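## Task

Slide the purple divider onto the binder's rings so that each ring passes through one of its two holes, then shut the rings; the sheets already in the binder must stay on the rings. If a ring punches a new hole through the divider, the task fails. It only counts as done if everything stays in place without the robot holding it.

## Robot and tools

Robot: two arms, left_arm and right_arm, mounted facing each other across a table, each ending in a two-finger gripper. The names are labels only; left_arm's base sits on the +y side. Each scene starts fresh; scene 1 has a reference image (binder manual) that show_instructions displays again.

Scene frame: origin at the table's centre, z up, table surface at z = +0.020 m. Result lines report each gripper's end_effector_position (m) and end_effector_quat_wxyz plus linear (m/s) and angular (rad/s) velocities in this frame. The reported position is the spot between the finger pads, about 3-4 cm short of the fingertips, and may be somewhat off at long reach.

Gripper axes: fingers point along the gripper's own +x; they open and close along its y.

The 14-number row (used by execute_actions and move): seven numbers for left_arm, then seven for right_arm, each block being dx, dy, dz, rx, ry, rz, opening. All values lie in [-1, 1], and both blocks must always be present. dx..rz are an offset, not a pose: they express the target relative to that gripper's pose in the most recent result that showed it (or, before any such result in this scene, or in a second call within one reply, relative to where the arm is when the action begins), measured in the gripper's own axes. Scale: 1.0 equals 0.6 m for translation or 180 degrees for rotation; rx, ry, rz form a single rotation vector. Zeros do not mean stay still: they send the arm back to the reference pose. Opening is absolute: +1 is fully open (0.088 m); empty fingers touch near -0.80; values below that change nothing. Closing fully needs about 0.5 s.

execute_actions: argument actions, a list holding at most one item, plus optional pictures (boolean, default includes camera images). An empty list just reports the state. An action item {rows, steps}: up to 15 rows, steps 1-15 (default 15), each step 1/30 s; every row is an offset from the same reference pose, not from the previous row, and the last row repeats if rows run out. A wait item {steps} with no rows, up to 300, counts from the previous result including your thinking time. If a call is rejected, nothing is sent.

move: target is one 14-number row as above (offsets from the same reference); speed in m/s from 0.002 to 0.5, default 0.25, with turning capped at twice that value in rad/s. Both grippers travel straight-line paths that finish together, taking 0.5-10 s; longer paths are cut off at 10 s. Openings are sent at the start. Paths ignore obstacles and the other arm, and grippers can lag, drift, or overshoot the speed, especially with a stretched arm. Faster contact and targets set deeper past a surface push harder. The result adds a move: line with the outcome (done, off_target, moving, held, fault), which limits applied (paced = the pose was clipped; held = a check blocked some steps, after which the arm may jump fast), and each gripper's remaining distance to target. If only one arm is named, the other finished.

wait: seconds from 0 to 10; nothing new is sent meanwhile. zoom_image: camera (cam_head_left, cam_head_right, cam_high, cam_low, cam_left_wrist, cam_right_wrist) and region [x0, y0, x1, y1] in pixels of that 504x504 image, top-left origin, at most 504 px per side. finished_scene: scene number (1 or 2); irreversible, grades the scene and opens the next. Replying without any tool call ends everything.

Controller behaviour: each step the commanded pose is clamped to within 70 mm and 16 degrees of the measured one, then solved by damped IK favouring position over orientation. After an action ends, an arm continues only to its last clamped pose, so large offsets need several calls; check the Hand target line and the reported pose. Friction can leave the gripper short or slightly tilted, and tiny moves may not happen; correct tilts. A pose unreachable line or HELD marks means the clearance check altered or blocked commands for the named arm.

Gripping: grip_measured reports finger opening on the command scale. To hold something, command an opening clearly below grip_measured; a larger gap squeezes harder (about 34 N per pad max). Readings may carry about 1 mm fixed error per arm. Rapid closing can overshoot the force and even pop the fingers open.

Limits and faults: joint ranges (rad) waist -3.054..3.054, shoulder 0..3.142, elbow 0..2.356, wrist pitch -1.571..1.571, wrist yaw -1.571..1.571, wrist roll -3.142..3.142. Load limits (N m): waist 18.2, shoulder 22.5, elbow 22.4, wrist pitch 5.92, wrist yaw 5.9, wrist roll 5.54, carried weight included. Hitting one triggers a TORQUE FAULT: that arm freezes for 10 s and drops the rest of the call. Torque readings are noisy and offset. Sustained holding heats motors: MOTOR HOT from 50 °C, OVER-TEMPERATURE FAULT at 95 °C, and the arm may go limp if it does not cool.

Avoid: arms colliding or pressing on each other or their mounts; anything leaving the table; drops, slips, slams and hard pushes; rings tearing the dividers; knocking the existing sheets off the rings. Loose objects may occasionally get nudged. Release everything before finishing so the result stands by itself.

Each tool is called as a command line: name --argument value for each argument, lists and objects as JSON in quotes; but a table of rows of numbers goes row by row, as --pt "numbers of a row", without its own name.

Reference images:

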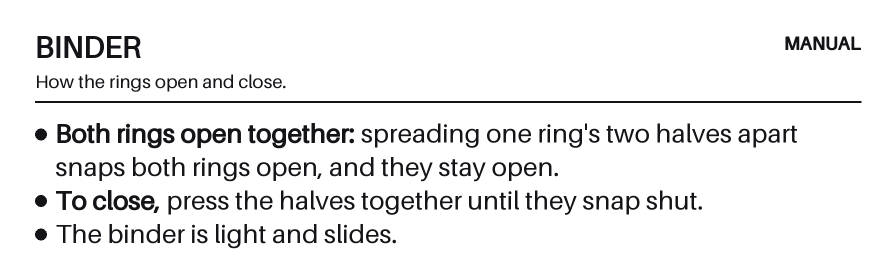

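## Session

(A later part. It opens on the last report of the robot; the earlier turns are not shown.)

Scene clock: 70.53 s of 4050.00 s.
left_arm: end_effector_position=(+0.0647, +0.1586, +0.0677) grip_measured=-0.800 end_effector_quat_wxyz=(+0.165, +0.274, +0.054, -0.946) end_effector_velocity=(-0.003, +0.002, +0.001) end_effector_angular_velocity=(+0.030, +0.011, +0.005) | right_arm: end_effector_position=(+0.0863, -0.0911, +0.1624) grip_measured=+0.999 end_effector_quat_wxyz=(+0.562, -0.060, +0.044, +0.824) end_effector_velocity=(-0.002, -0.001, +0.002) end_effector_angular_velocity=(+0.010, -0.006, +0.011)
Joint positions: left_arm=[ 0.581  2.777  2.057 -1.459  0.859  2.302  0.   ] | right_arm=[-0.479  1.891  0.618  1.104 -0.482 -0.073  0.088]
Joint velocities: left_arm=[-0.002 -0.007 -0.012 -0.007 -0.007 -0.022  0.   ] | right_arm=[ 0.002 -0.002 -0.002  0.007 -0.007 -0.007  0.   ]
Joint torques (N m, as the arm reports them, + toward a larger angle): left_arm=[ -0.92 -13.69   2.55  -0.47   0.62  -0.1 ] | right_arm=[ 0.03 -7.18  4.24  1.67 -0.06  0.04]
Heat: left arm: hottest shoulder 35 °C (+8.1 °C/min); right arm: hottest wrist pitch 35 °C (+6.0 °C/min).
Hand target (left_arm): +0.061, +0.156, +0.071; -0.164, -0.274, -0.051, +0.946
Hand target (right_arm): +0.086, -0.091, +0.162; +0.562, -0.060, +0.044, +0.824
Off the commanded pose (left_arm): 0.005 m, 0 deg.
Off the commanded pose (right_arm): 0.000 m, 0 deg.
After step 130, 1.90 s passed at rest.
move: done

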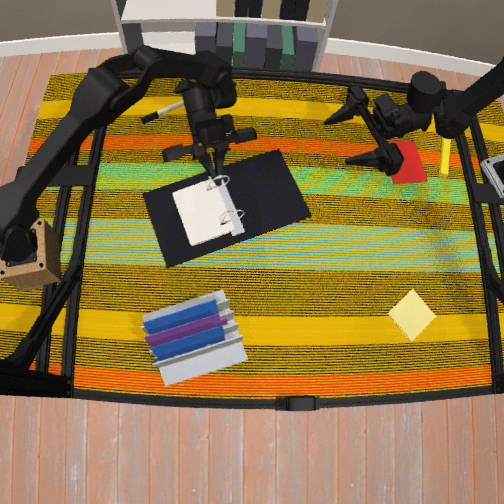

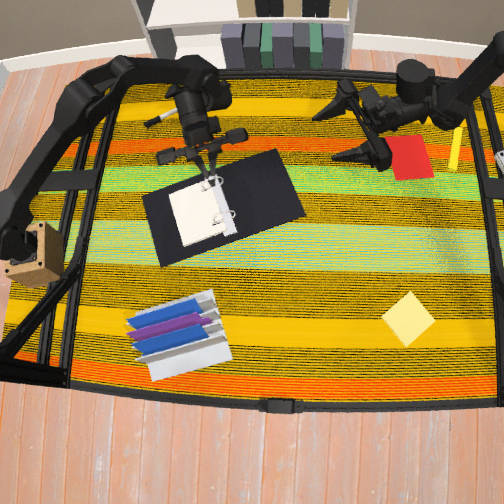

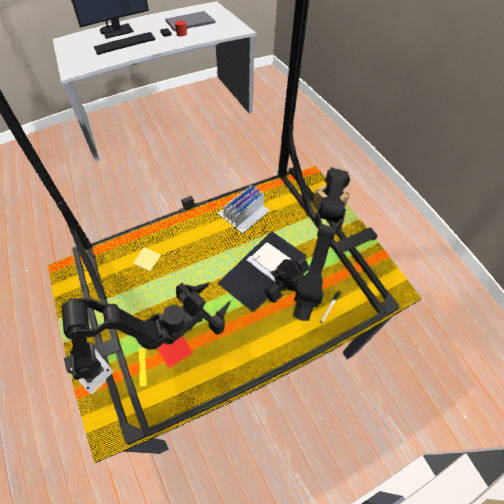

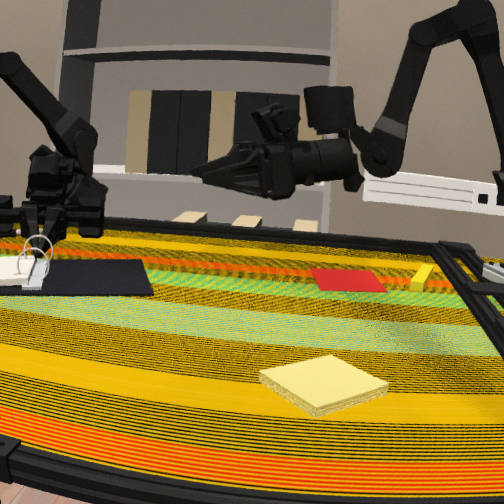

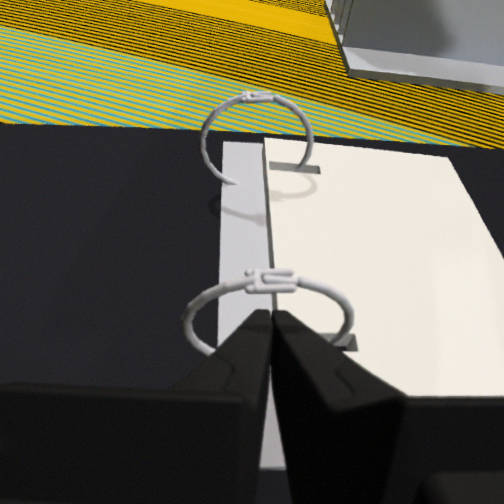

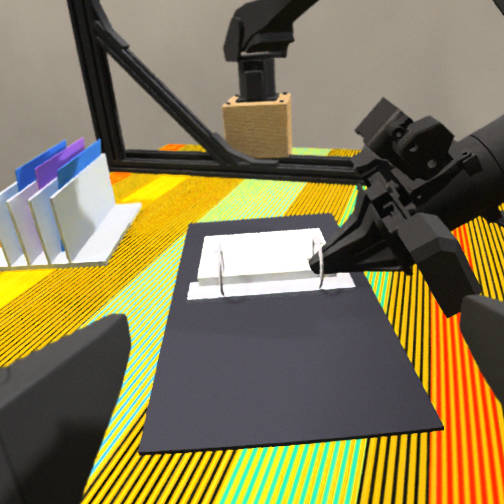

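Touching the paper; lift slightly, go in a bit, and spread.

execute_actions --actions '[{"rows":[[0.004,0,0.008,0,0,0,-0.8,0,0,0,0,0,0,1],[0.004,0,0.014,0,0,0,-0.8,0,0,0,0,0,0,1],[0.004,0,0.014,0,0,0,-0.8,0,0,0,0,0,0,1],[0.004,0,0.014,0,0,0,-0.8,0,0,0,0,0,0,1],[0.004,0,0.014,0,0,0,-0.7,0,0,0,0,0,0,1],[0.004,0,0.014,0,0,0,-0.65,0,0,0,0,0,0,1],[0.004,0,0.014,0,0,0,-0.6,0,0,0,0,0,0,1],[0.004,0,0.014,0,0,0,-0.55,0,0,0,0,0,0,1],[0.004,0,0.014,0,0,0,-0.5,0,0,0,0,0,0,1],[0.004,0,0.014,0,0,0,-0.45,0,0,0,0,0,0,1],[0.004,0,0.014,0,0,0,-0.4,0,0,0,0,0,0,1],[0.004,0,0.014,0,0,0,-0.35,0,0,0,0,0,0,1],[0.004,0,0.014,0,0,0,-0.3,0,0,0,0,0,0,1]]}]' --pictures false

move --target '[0,0,0.004,0,0,0,-0.15,0,0,0,0,0,0,1]'

Scene clock: 77.70 s of 4050.00 s.
left_arm: end_effector_position=(+0.0585, +0.1576, +0.0680) grip_measured=-0.368 end_effector_quat_wxyz=(+0.166, +0.269, +0.062, -0.947) end_effector_velocity=(-0.008, +0.008, +0.004) end_effector_angular_velocity=(+0.098, +0.073, +0.042) | right_arm: end_effector_position=(+0.0863, -0.0911, +0.1624) grip_measured=+0.999 end_effector_quat_wxyz=(+0.562, -0.060, +0.044, +0.824) end_effector_velocity=(-0.000, -0.001, -0.001) end_effector_angular_velocity=(-0.004, -0.005, +0.006)
Joint positions: left_arm=[ 0.57   2.766  2.03  -1.445  0.868  2.278  0.021] | right_arm=[-0.479  1.891  0.618  1.104 -0.482 -0.073  0.088]
Joint velocities: left_arm=[ 0.002 -0.002 -0.022 -0.051  0.007 -0.066  0.029] | right_arm=[-0.002 -0.002 -0.002 -0.007 -0.007 -0.007 -0.   ]
Joint torques (N m, as the arm reports them, + toward a larger angle): left_arm=[ -0.14 -14.33   3.13  -0.55   0.37   0.28] | right_arm=[ 0.03 -7.2   4.23  1.67 -0.06  0.04]
Heat: left arm: hottest shoulder 38 °C (+10.1 °C/min); right arm: hottest wrist pitch 35 °C (+5.0 °C/min).
Hand target (left_arm): +0.059, +0.156, +0.073; -0.165, -0.274, -0.054, +0.946
Hand target (right_arm): +0.086, -0.091, +0.162; +0.562, -0.060, +0.044, +0.824
Off the commanded pose (left_arm): 0.006 m, 1 deg.
Off the commanded pose (right_arm): 0.000 m, 0 deg.
Steps of this call (steps 1 to 90: nothing new was sent; then 3.67 s passed at rest; steps 91 to 105: all 15 steps of this action). Readings (end_effector_position):
91: left_arm (+0.0645, +0.1587, +0.0676) | right_arm (+0.0863, -0.0911, +0.1624)
92: left_arm (+0.0643, +0.1586, +0.0680) | right_arm (+0.0863, -0.0911, +0.1624)
94: left_arm (+0.0618, +0.1589, +0.0682) | right_arm (+0.0863, -0.0911, +0.1624)
98: left_arm (+0.0588, +0.1580, +0.0678) | right_arm (+0.0863, -0.0911, +0.1624)
105: the state above

Scene clock: 78.77 s of 4050.00 s.
left_arm: end_effector_position=(+0.0585, +0.1580, +0.0684) grip_measured=-0.150 end_effector_quat_wxyz=(+0.167, +0.267, +0.065, -0.947) end_effector_velocity=(-0.000, -0.000, -0.001) end_effector_angular_velocity=(+0.017, -0.003, +0.005) | right_arm: end_effector_position=(+0.0863, -0.0911, +0.1624) grip_measured=+0.999 end_effector_quat_wxyz=(+0.562, -0.060, +0.044, +0.824) end_effector_velocity=(+0.002, -0.001, -0.001) end_effector_angular_velocity=(+0.001, -0.018, +0.003)
Joint positions: left_arm=[ 0.572  2.765  2.029 -1.447  0.869  2.275  0.032] | right_arm=[-0.479  1.891  0.618  1.104 -0.482 -0.073  0.088]
Joint velocities: left_arm=[-0.002 -0.002 -0.002  0.007 -0.007 -0.022 -0.   ] | right_arm=[-0.007 -0.002 -0.002 -0.007 -0.007 -0.022 -0.   ]
Joint torques (N m, as the arm reports them, + toward a larger angle): left_arm=[ -0.32 -13.06   3.1   -0.58   0.46   0.02] | right_arm=[ 0.04 -7.2   4.24  1.67 -0.06  0.04]
Heat: left arm: hottest shoulder 38 °C (+10.0 °C/min); right arm: hottest wrist pitch 35 °C (+5.0 °C/min).
Hand target (left_arm): +0.057, +0.157, +0.070; -0.166, -0.268, -0.064, +0.947
Hand target (right_arm): +0.086, -0.091, +0.162; +0.562, -0.060, +0.044, +0.824
Off the commanded pose (left_arm): 0.002 m, 0 deg.
Off the commanded pose (right_arm): 0.000 m, 0 deg.
move: done

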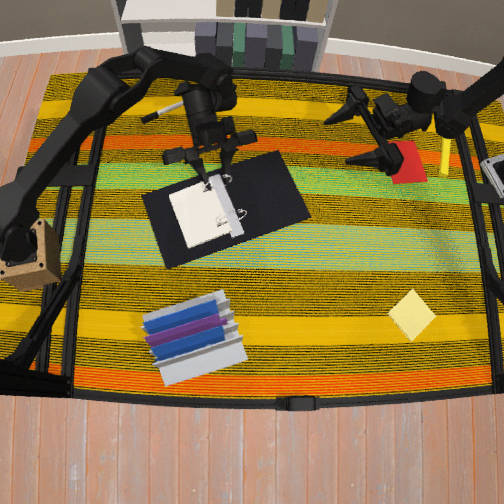

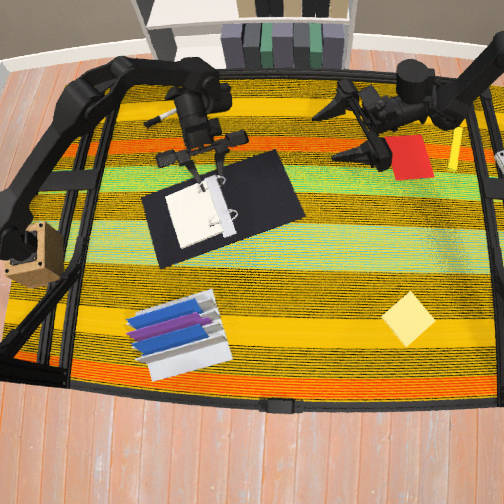

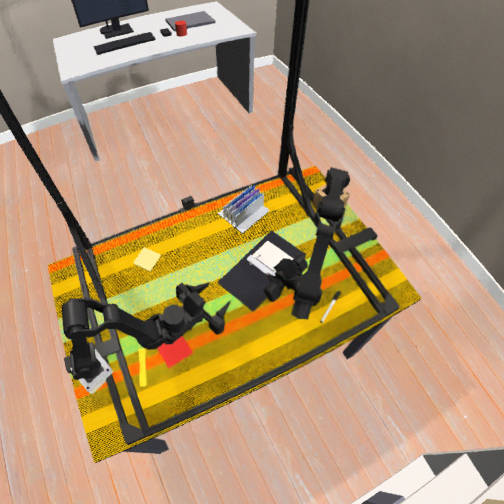

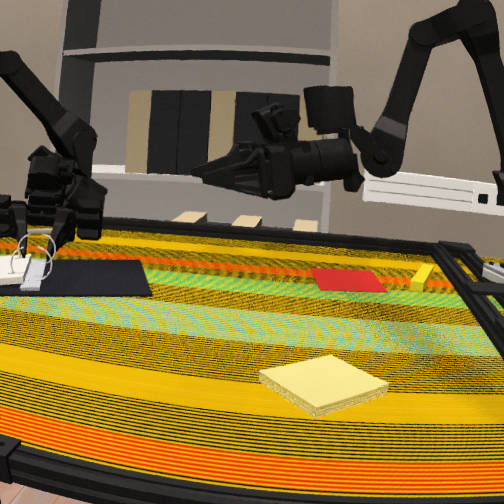

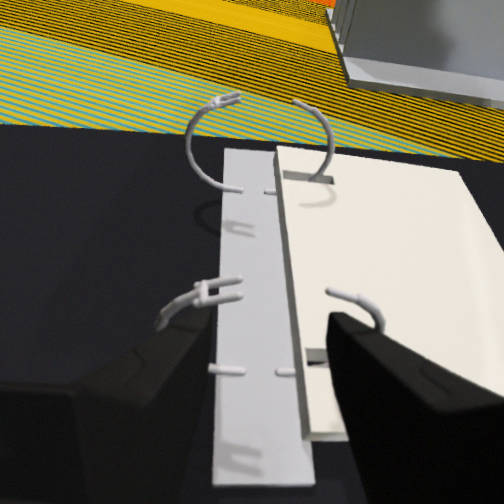

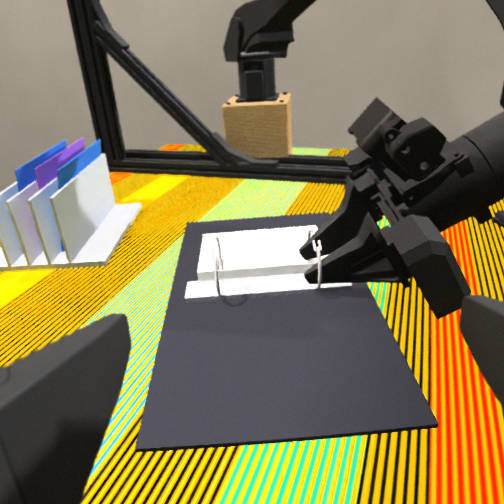

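move --target '[-0.005,0,0.004,0,0,0,-0.7,0,0,0,0,0,0,1]'

move --target '[-0.08,0,0,0,0,0,-0.7,0,0,0,0,0,0,1]' --speed 0.1

move --target '[-0.088,0,0.142,-0.453,0.251,0.251,-0.4,0,0,0,0,0,0,1]' --speed 0.4

move --target '[-0.05,-0.563,-0.252,0,0,0,-0.4,0,0,0,0,0,0,1]' --speed 0.3

Scene clock: 90.47 s of 4050.00 s.
left_arm: end_effector_position=(+0.0574, +0.1587, +0.0693) grip_measured=-0.700 end_effector_quat_wxyz=(+0.166, +0.265, +0.068, -0.947) end_effector_velocity=(-0.002, +0.001, +0.001) end_effector_angular_velocity=(+0.015, +0.003, -0.003) | right_arm: end_effector_position=(+0.0863, -0.0911, +0.1624) grip_measured=+0.999 end_effector_quat_wxyz=(+0.562, -0.060, +0.044, +0.824) end_effector_velocity=(-0.002, -0.002, +0.001) end_effector_angular_velocity=(+0.006, -0.016, +0.022)
Joint positions: left_arm=[ 0.571  2.765  2.029 -1.456  0.87   2.275  0.005] | right_arm=[-0.479  1.891  0.618  1.104 -0.482 -0.073  0.088]
Joint velocities: left_arm=[-0.002 -0.002 -0.002 -0.007 -0.007 -0.007 -0.   ] | right_arm=[-0.002 -0.007 -0.002 -0.007 -0.022 -0.022  0.   ]
Joint torques (N m, as the arm reports them, + toward a larger angle): left_arm=[  0.28 -12.73   4.25  -0.88   0.35   0.14] | right_arm=[ 0.01 -7.2   4.24  1.67 -0.05  0.04]
Heat: left arm: hottest shoulder 40 °C (+11.2 °C/min); right arm: hottest wrist pitch 35 °C (+3.0 °C/min).
Hand target (left_arm): +0.060, +0.158, +0.072; -0.167, -0.268, -0.065, +0.947
Hand target (right_arm): +0.086, -0.091, +0.162; +0.562, -0.060, +0.044, +0.824
Off the commanded pose (left_arm): 0.004 m, 1 deg.
Off the commanded pose (right_arm): 0.000 m, 0 deg.
After step 90, 8.00 s passed at rest.
move: done

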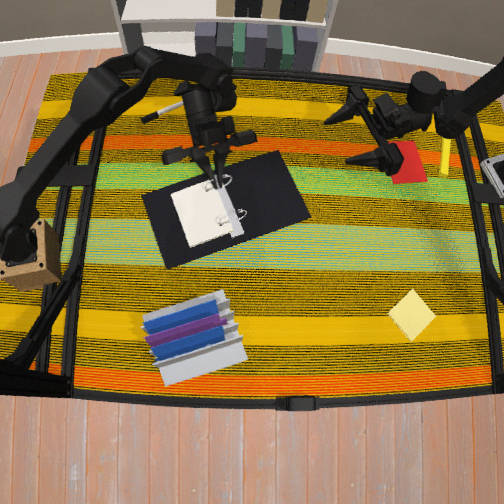

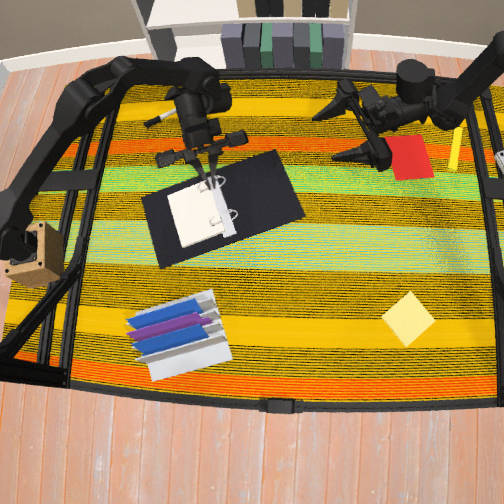

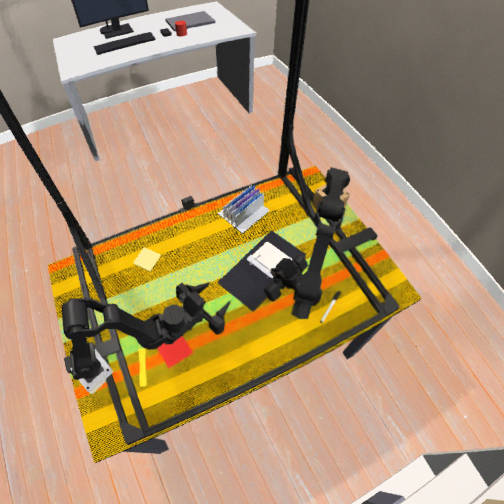

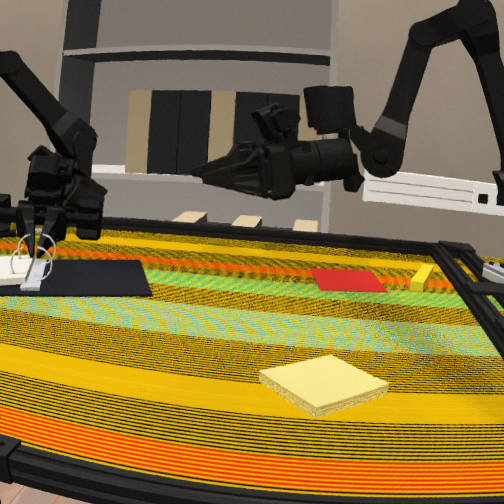

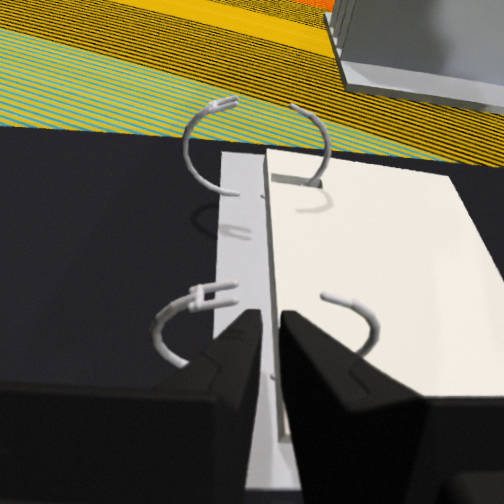

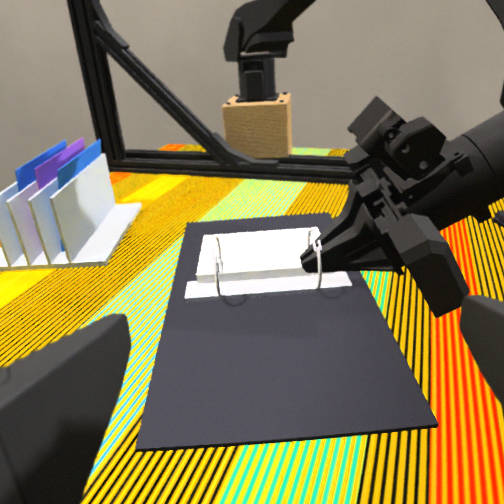

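Scene clock: 91.30 s of 4050.00 s.
left_arm: end_effector_position=(+0.0926, +0.1748, +0.0865) grip_measured=-0.700 end_effector_quat_wxyz=(+0.184, +0.272, +0.074, -0.942) end_effector_velocity=(-0.001, -0.001, +0.003) end_effector_angular_velocity=(-0.009, +0.003, -0.002) | right_arm: end_effector_position=(+0.0863, -0.0911, +0.1624) grip_measured=+0.999 end_effector_quat_wxyz=(+0.562, -0.060, +0.044, +0.824) end_effector_velocity=(-0.002, -0.001, +0.002) end_effector_angular_velocity=(+0.010, -0.006, +0.011)
Joint positions: left_arm=[ 0.652  2.774  2.13  -1.567  0.833  2.314  0.005] | right_arm=[-0.479  1.891  0.618  1.104 -0.482 -0.073  0.088]
Joint velocities: left_arm=[-0.002 -0.002  0.002 -0.007  0.007  0.007 -0.   ] | right_arm=[ 0.002 -0.002 -0.002  0.007 -0.007 -0.007 -0.   ]
Joint torques (N m, as the arm reports them, + toward a larger angle): left_arm=[ -0.08 -14.4    5.01  -0.93   0.3    0.05] | right_arm=[ 0.04 -7.21  4.25  1.67 -0.05  0.04]
Heat: left arm: hottest shoulder 40 °C (+11.0 °C/min); right arm: hottest wrist pitch 35 °C (+3.0 °C/min).
Hand target (left_arm): +0.096, +0.172, +0.094; -0.186, -0.280, -0.066, +0.940
Hand target (right_arm): +0.086, -0.091, +0.162; +0.562, -0.060, +0.044, +0.824
Off the commanded pose (left_arm): 0.009 m, 2 deg.
Off the commanded pose (right_arm): 0.000 m, 0 deg.
joint sent to its limit (left arm) — the command would take joint 4 (wrist pitch) past its lower limit, so that joint was sent only as far as its limit.
move: off_target (left_arm)

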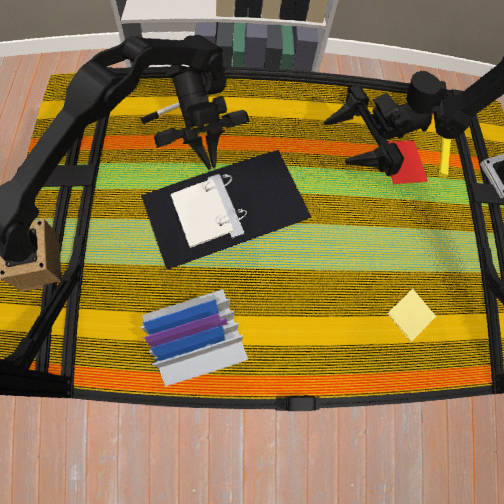

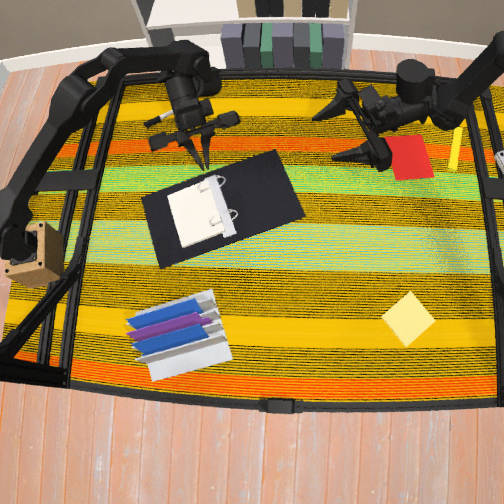

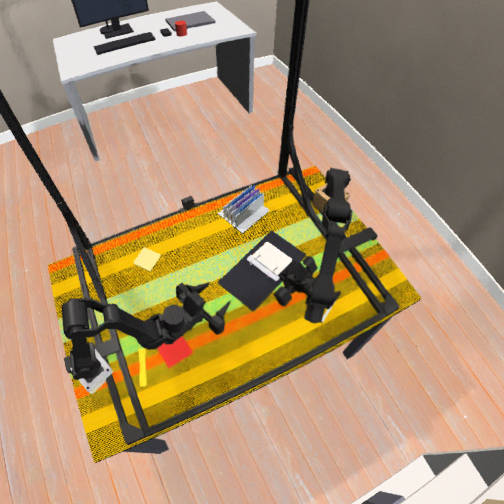

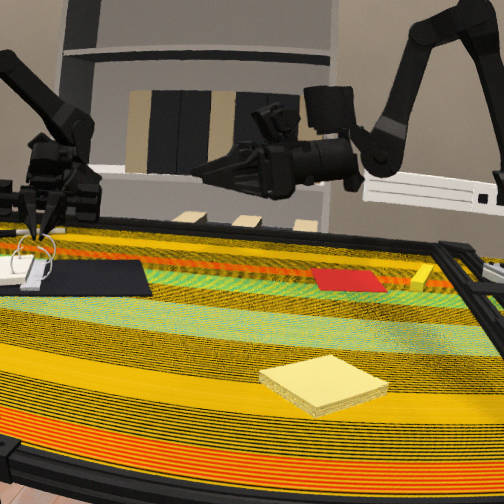

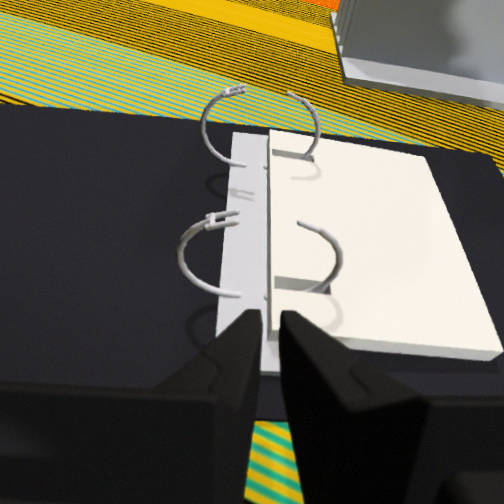

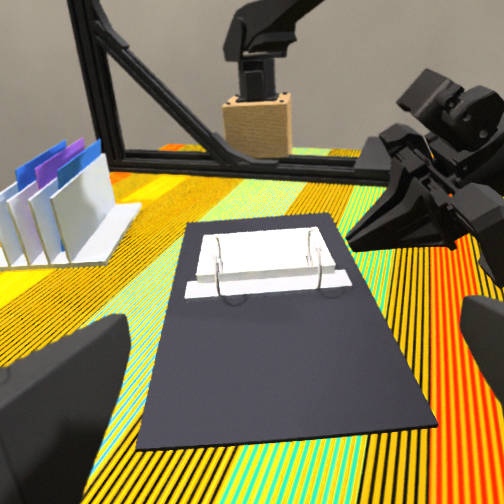

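Scene clock: 94.07 s of 4050.00 s.
left_arm: end_effector_position=(+0.0921, +0.1722, +0.1878) grip_measured=-0.400 end_effector_quat_wxyz=(+0.580, +0.399, +0.598, -0.383) end_effector_velocity=(+0.001, +0.006, +0.004) end_effector_angular_velocity=(+0.039, -0.018, +0.004) | right_arm: end_effector_position=(+0.0863, -0.0911, +0.1624) grip_measured=+0.999 end_effector_quat_wxyz=(+0.562, -0.060, +0.044, +0.824) end_effector_velocity=(-0.000, -0.002, -0.004) end_effector_angular_velocity=(-0.019, -0.003, +0.006)
Joint positions: left_arm=[ 0.37   2.185  1.8   -1.22  -0.012  0.19   0.019] | right_arm=[-0.479  1.891  0.618  1.104 -0.482 -0.073  0.088]
Joint velocities: left_arm=[-0.002 -0.002  0.012 -0.037 -0.037 -0.007 -0.   ] | right_arm=[-0.002 -0.002 -0.002 -0.022 -0.007 -0.007 -0.   ]
Joint torques (N m, as the arm reports them, + toward a larger angle): left_arm=[-0.23 -9.86  6.56 -0.15 -0.09 -0.09] | right_arm=[ 0.04 -7.19  4.23  1.67 -0.05  0.04]
Heat: left arm: hottest shoulder 41 °C (+12.1 °C/min); right arm: hottest wrist pitch 35 °C (+3.0 °C/min).
Hand target (left_arm): +0.093, +0.170, +0.188; +0.582, +0.400, +0.597, -0.381
Hand target (right_arm): +0.086, -0.091, +0.162; +0.562, -0.060, +0.044, +0.824
Off the commanded pose (left_arm): 0.002 m, 0 deg.
Off the commanded pose (right_arm): 0.000 m, 0 deg.
move: done

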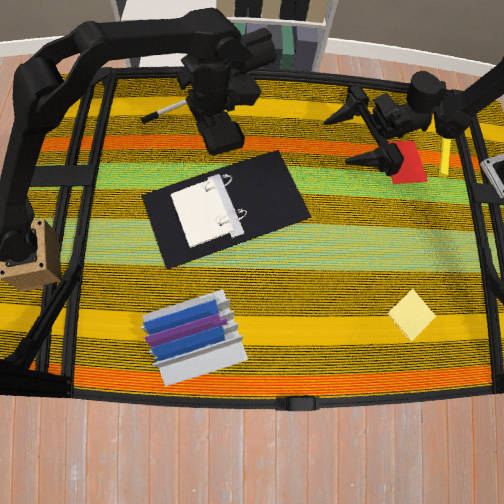

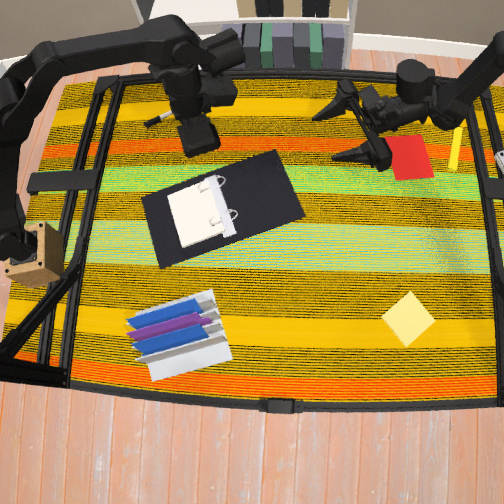

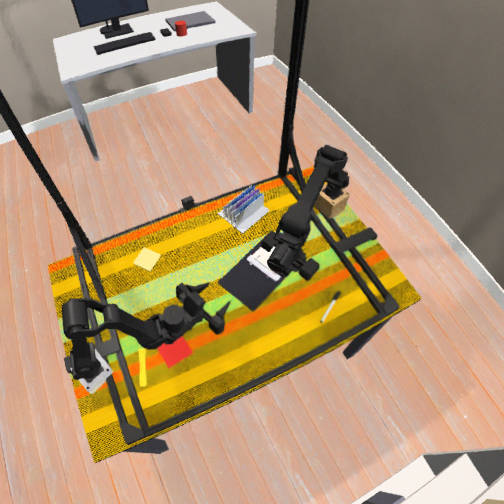

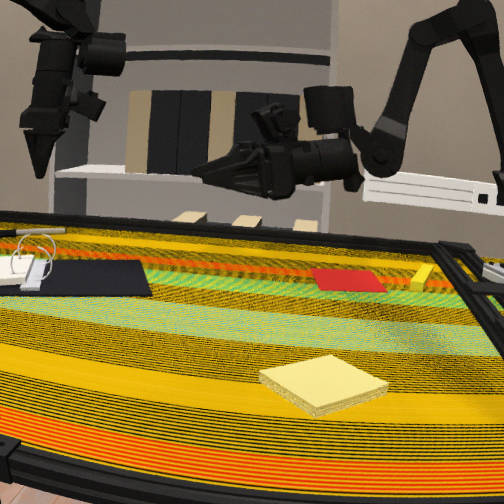

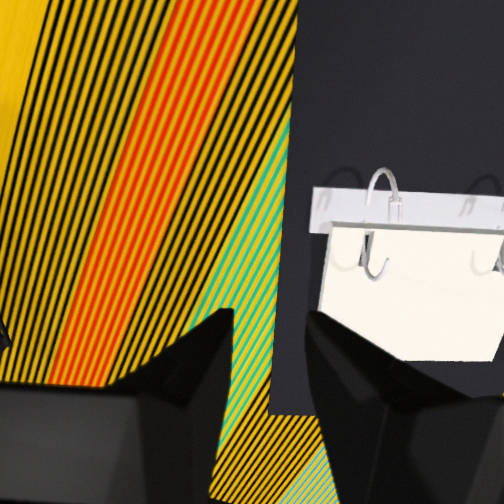

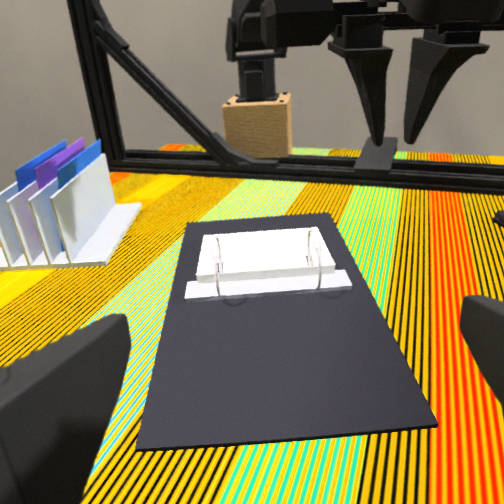

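Scene clock: 95.77 s of 4050.00 s.
left_arm: end_effector_position=(-0.2789, +0.1829, +0.2236) grip_measured=-0.400 end_effector_quat_wxyz=(+0.577, +0.399, +0.599, -0.387) end_effector_velocity=(-0.002, -0.001, +0.004) end_effector_angular_velocity=(-0.009, -0.004, -0.000) | right_arm: end_effector_position=(+0.0863, -0.0911, +0.1624) grip_measured=+0.999 end_effector_quat_wxyz=(+0.562, -0.060, +0.044, +0.824) end_effector_velocity=(-0.002, -0.002, -0.006) end_effector_angular_velocity=(-0.024, -0.000, +0.020)
Joint positions: left_arm=[-0.604  1.942  1.58  -1.233  0.027 -0.776  0.019] | right_arm=[-0.479  1.891  0.618  1.104 -0.482 -0.073  0.088]
Joint velocities: left_arm=[-0.007 -0.002  0.012 -0.007 -0.007 -0.007 -0.   ] | right_arm=[-0.002  0.002 -0.002 -0.022 -0.022 -0.007 -0.   ]
Joint torques (N m, as the arm reports them, + toward a larger angle): left_arm=[ 0.22 -8.21  6.5  -0.11  0.04 -0.12] | right_arm=[ 0.02 -7.19  4.22  1.67 -0.05  0.04]
Heat: left arm: hottest shoulder 41 °C (+12.1 °C/min); right arm: hottest wrist pitch 35 °C (+3.0 °C/min).
Hand target (left_arm): -0.279, +0.180, +0.224; +0.578, +0.396, +0.600, -0.386
Hand target (right_arm): +0.086, -0.091, +0.162; +0.562, -0.060, +0.044, +0.824
Off the commanded pose (left_arm): 0.004 m, 1 deg.
Off the commanded pose (right_arm): 0.000 m, 0 deg.
move: done

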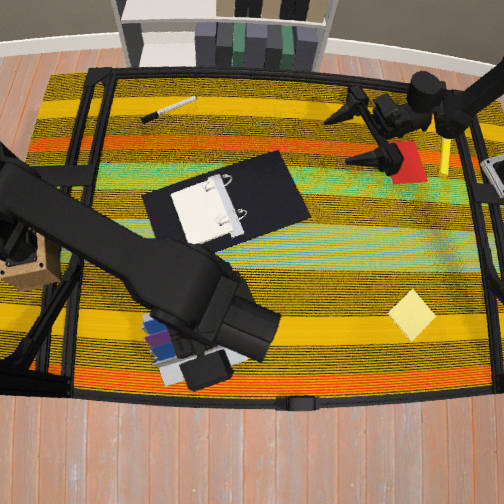

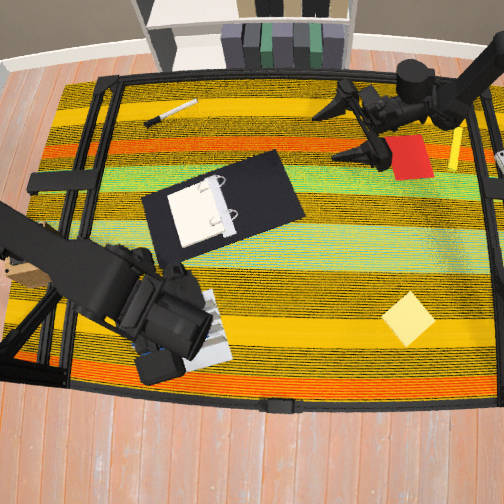

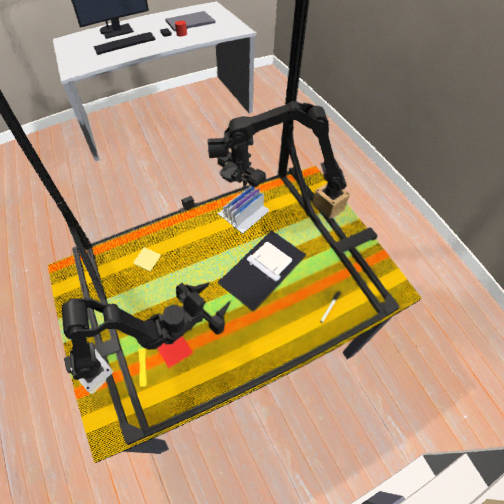

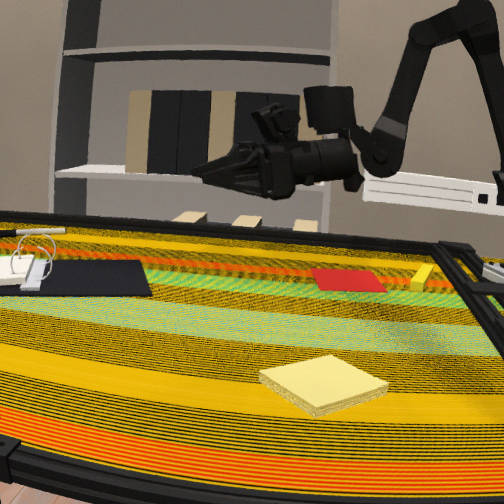

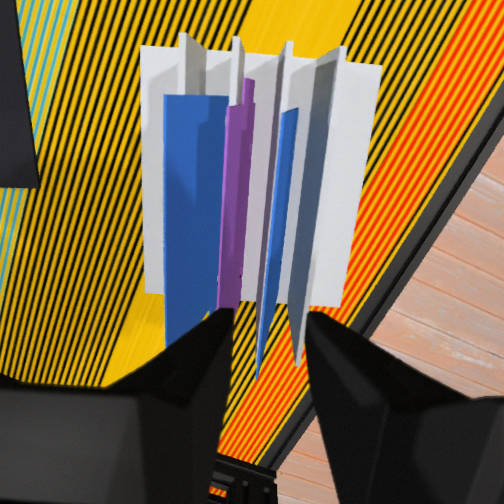

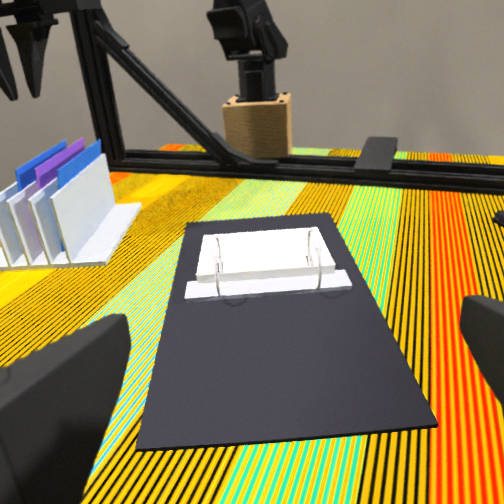

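move --target '[0.085,0.034,-0.005,0.028,-0.015,0,-0.45,0,0,0,0,0,0,1]' --speed 0.15

zoom_image --camera "cam_right_wrist" --region '[0, 70, 200, 280]'

Scene clock: 103.33 s of 4050.00 s.
left_arm: end_effector_position=(-0.2640, +0.1945, +0.1706) grip_measured=-0.450 end_effector_quat_wxyz=(+0.571, +0.417, +0.570, -0.419) end_effector_velocity=(+0.000, -0.001, +0.000) end_effector_angular_velocity=(-0.015, -0.018, -0.015) | right_arm: end_effector_position=(+0.0863, -0.0911, +0.1624) grip_measured=+0.999 end_effector_quat_wxyz=(+0.562, -0.060, +0.044, +0.824) end_effector_velocity=(+0.002, -0.000, -0.001) end_effector_angular_velocity=(+0.001, -0.021, -0.006)
Joint positions: left_arm=[-0.588  1.906  1.315 -0.976 -0.001 -0.675  0.017] | right_arm=[-0.479  1.891  0.618  1.104 -0.482 -0.073  0.088]
Joint velocities: left_arm=[-0.007 -0.002 -0.002  0.007 -0.022  0.007 -0.   ] | right_arm=[-0.002 -0.002 -0.002 -0.007  0.007 -0.022  0.   ]
Joint torques (N m, as the arm reports them, + toward a larger angle): left_arm=[  0.28 -10.37   4.1    0.25  -0.15   0.17] | right_arm=[ 0.02 -7.2   4.23  1.67 -0.06  0.04]
Heat: left arm: hottest shoulder 40 °C (+10.0 °C/min); right arm: hottest wrist pitch 36 °C (+3.0 °C/min).
Hand target (left_arm): -0.262, +0.195, +0.173; +0.573, +0.415, +0.567, -0.422
Hand target (right_arm): +0.086, -0.091, +0.162; +0.562, -0.060, +0.044, +0.824
Off the commanded pose (left_arm): 0.003 m, 1 deg.
Off the commanded pose (right_arm): 0.000 m, 0 deg.
After step 90, 3.67 s passed at rest.
move: done

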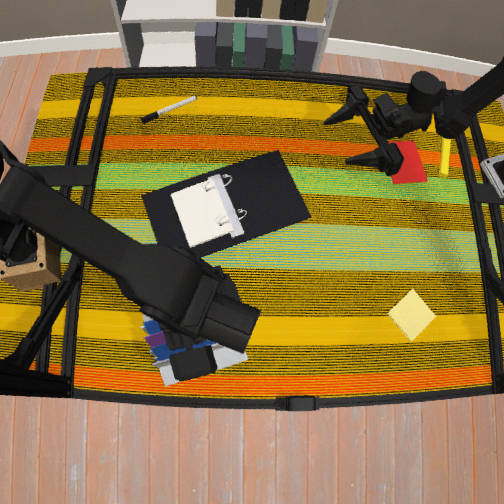

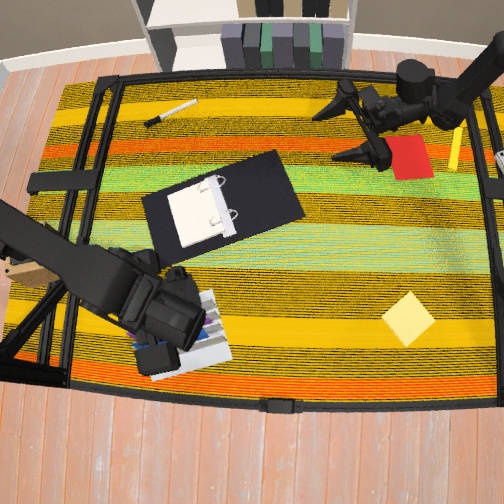

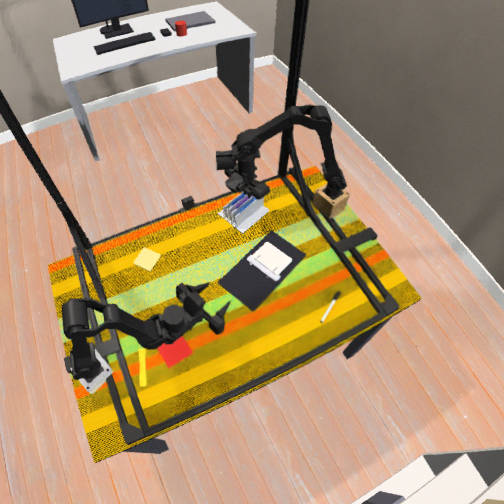

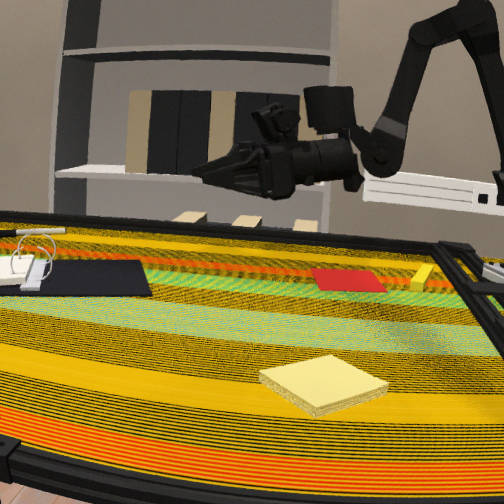

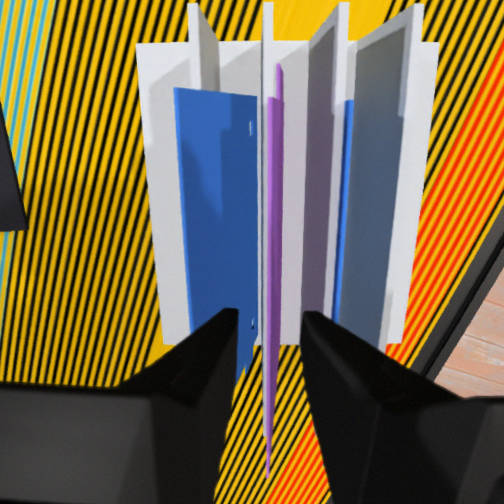

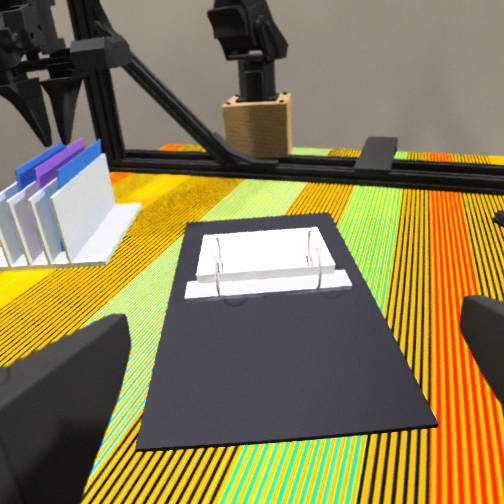

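Region (0, 70, 200, 280) of cam_right_wrist's 504x504 image, scaled by 2.400, with more detail than that image has; it fills the left 480 columns of this view, and the rest is white.

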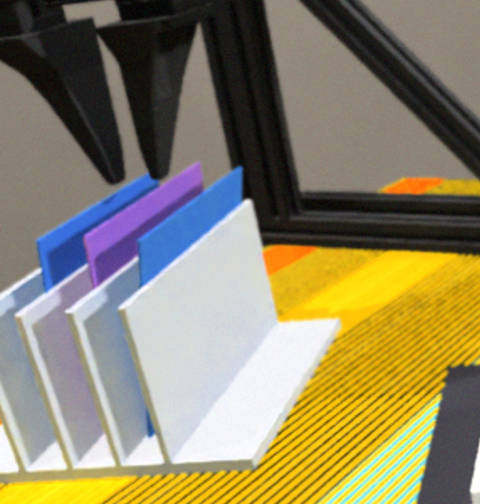

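move --target '[0.036,0,-0.008,0,0,0,-0.5,0,0,0,0,0,0,1]' --speed 0.06

zoom_image --camera "cam_right_wrist" --region '[0, 70, 200, 280]'

Scene clock: 107.17 s of 4050.00 s.
left_arm: end_effector_position=(-0.2654, +0.1966, +0.1528) grip_measured=-0.500 end_effector_quat_wxyz=(+0.571, +0.414, +0.568, -0.423) end_effector_velocity=(-0.000, -0.001, +0.000) end_effector_angular_velocity=(-0.009, -0.004, +0.005) | right_arm: end_effector_position=(+0.0863, -0.0911, +0.1624) grip_measured=+0.999 end_effector_quat_wxyz=(+0.562, -0.060, +0.044, +0.824) end_effector_velocity=(+0.002, -0.001, -0.001) end_effector_angular_velocity=(+0.001, -0.018, +0.003)
Joint positions: left_arm=[-0.594  1.918  1.255 -0.893 -0.001 -0.679  0.015] | right_arm=[-0.479  1.891  0.618  1.104 -0.482 -0.073  0.088]
Joint velocities: left_arm=[-0.002 -0.002 -0.002  0.007 -0.007 -0.007 -0.   ] | right_arm=[-0.007 -0.002 -0.002 -0.007 -0.007 -0.022  0.   ]
Joint torques (N m, as the arm reports them, + toward a larger angle): left_arm=[-0.33 -7.79  4.03  0.29  0.01 -0.09] | right_arm=[ 0.02 -7.21  4.24  1.67 -0.06  0.04]
Heat: left arm: hottest shoulder 40 °C (+9.0 °C/min); right arm: hottest wrist pitch 36 °C (+3.0 °C/min).
Hand target (left_arm): -0.266, +0.199, +0.149; +0.571, +0.417, +0.570, -0.419
Hand target (right_arm): +0.086, -0.091, +0.162; +0.562, -0.060, +0.044, +0.824
Off the commanded pose (left_arm): 0.004 m, 1 deg.
Off the commanded pose (right_arm): 0.000 m, 0 deg.
After step 90, 0.07 s passed at rest.
move: done

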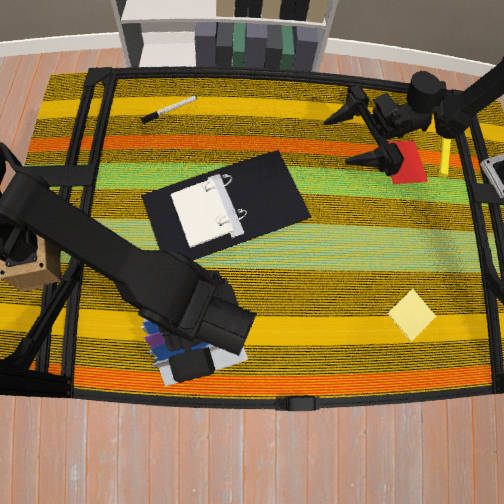

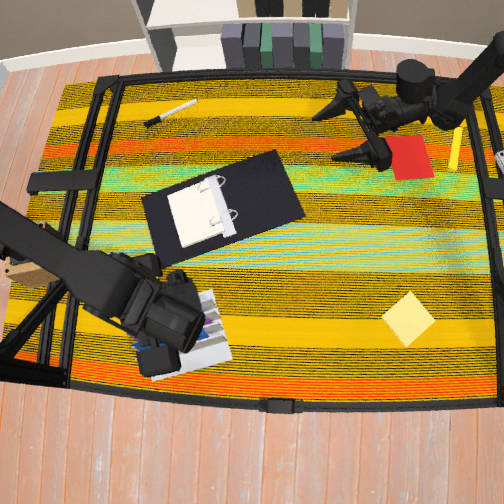

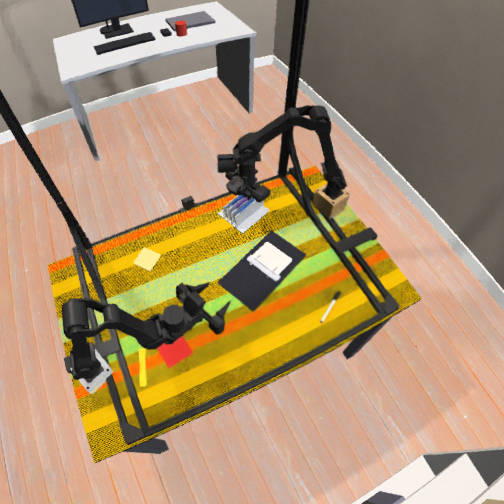

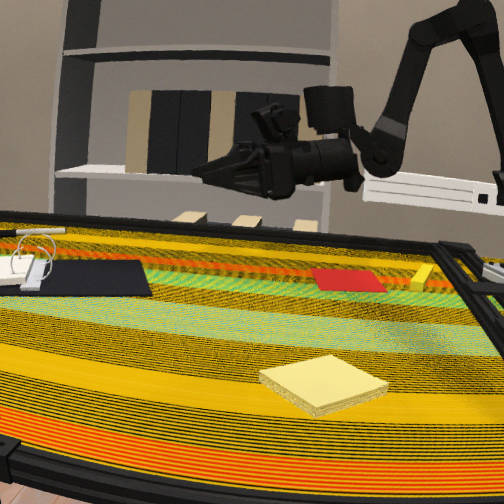

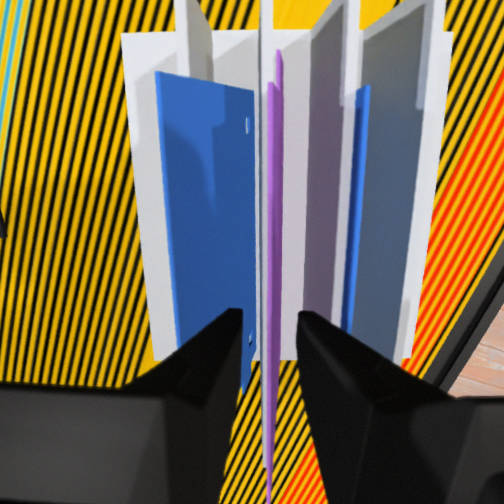

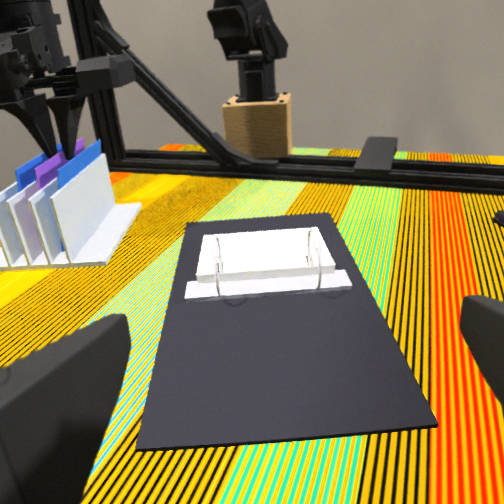

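Region (0, 70, 200, 280) of cam_right_wrist's 504x504 image, scaled by 2.400, with more detail than that image has; it fills the left 480 columns of this view, and the rest is white.

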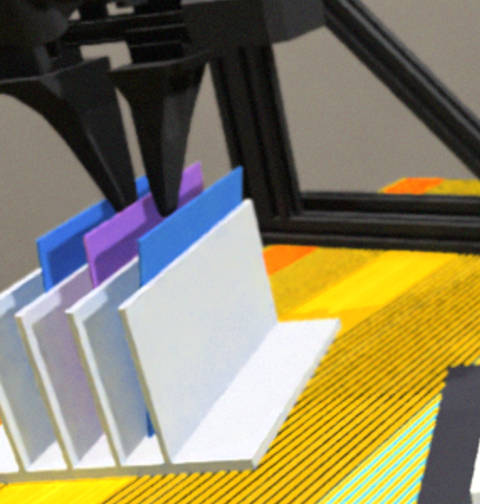

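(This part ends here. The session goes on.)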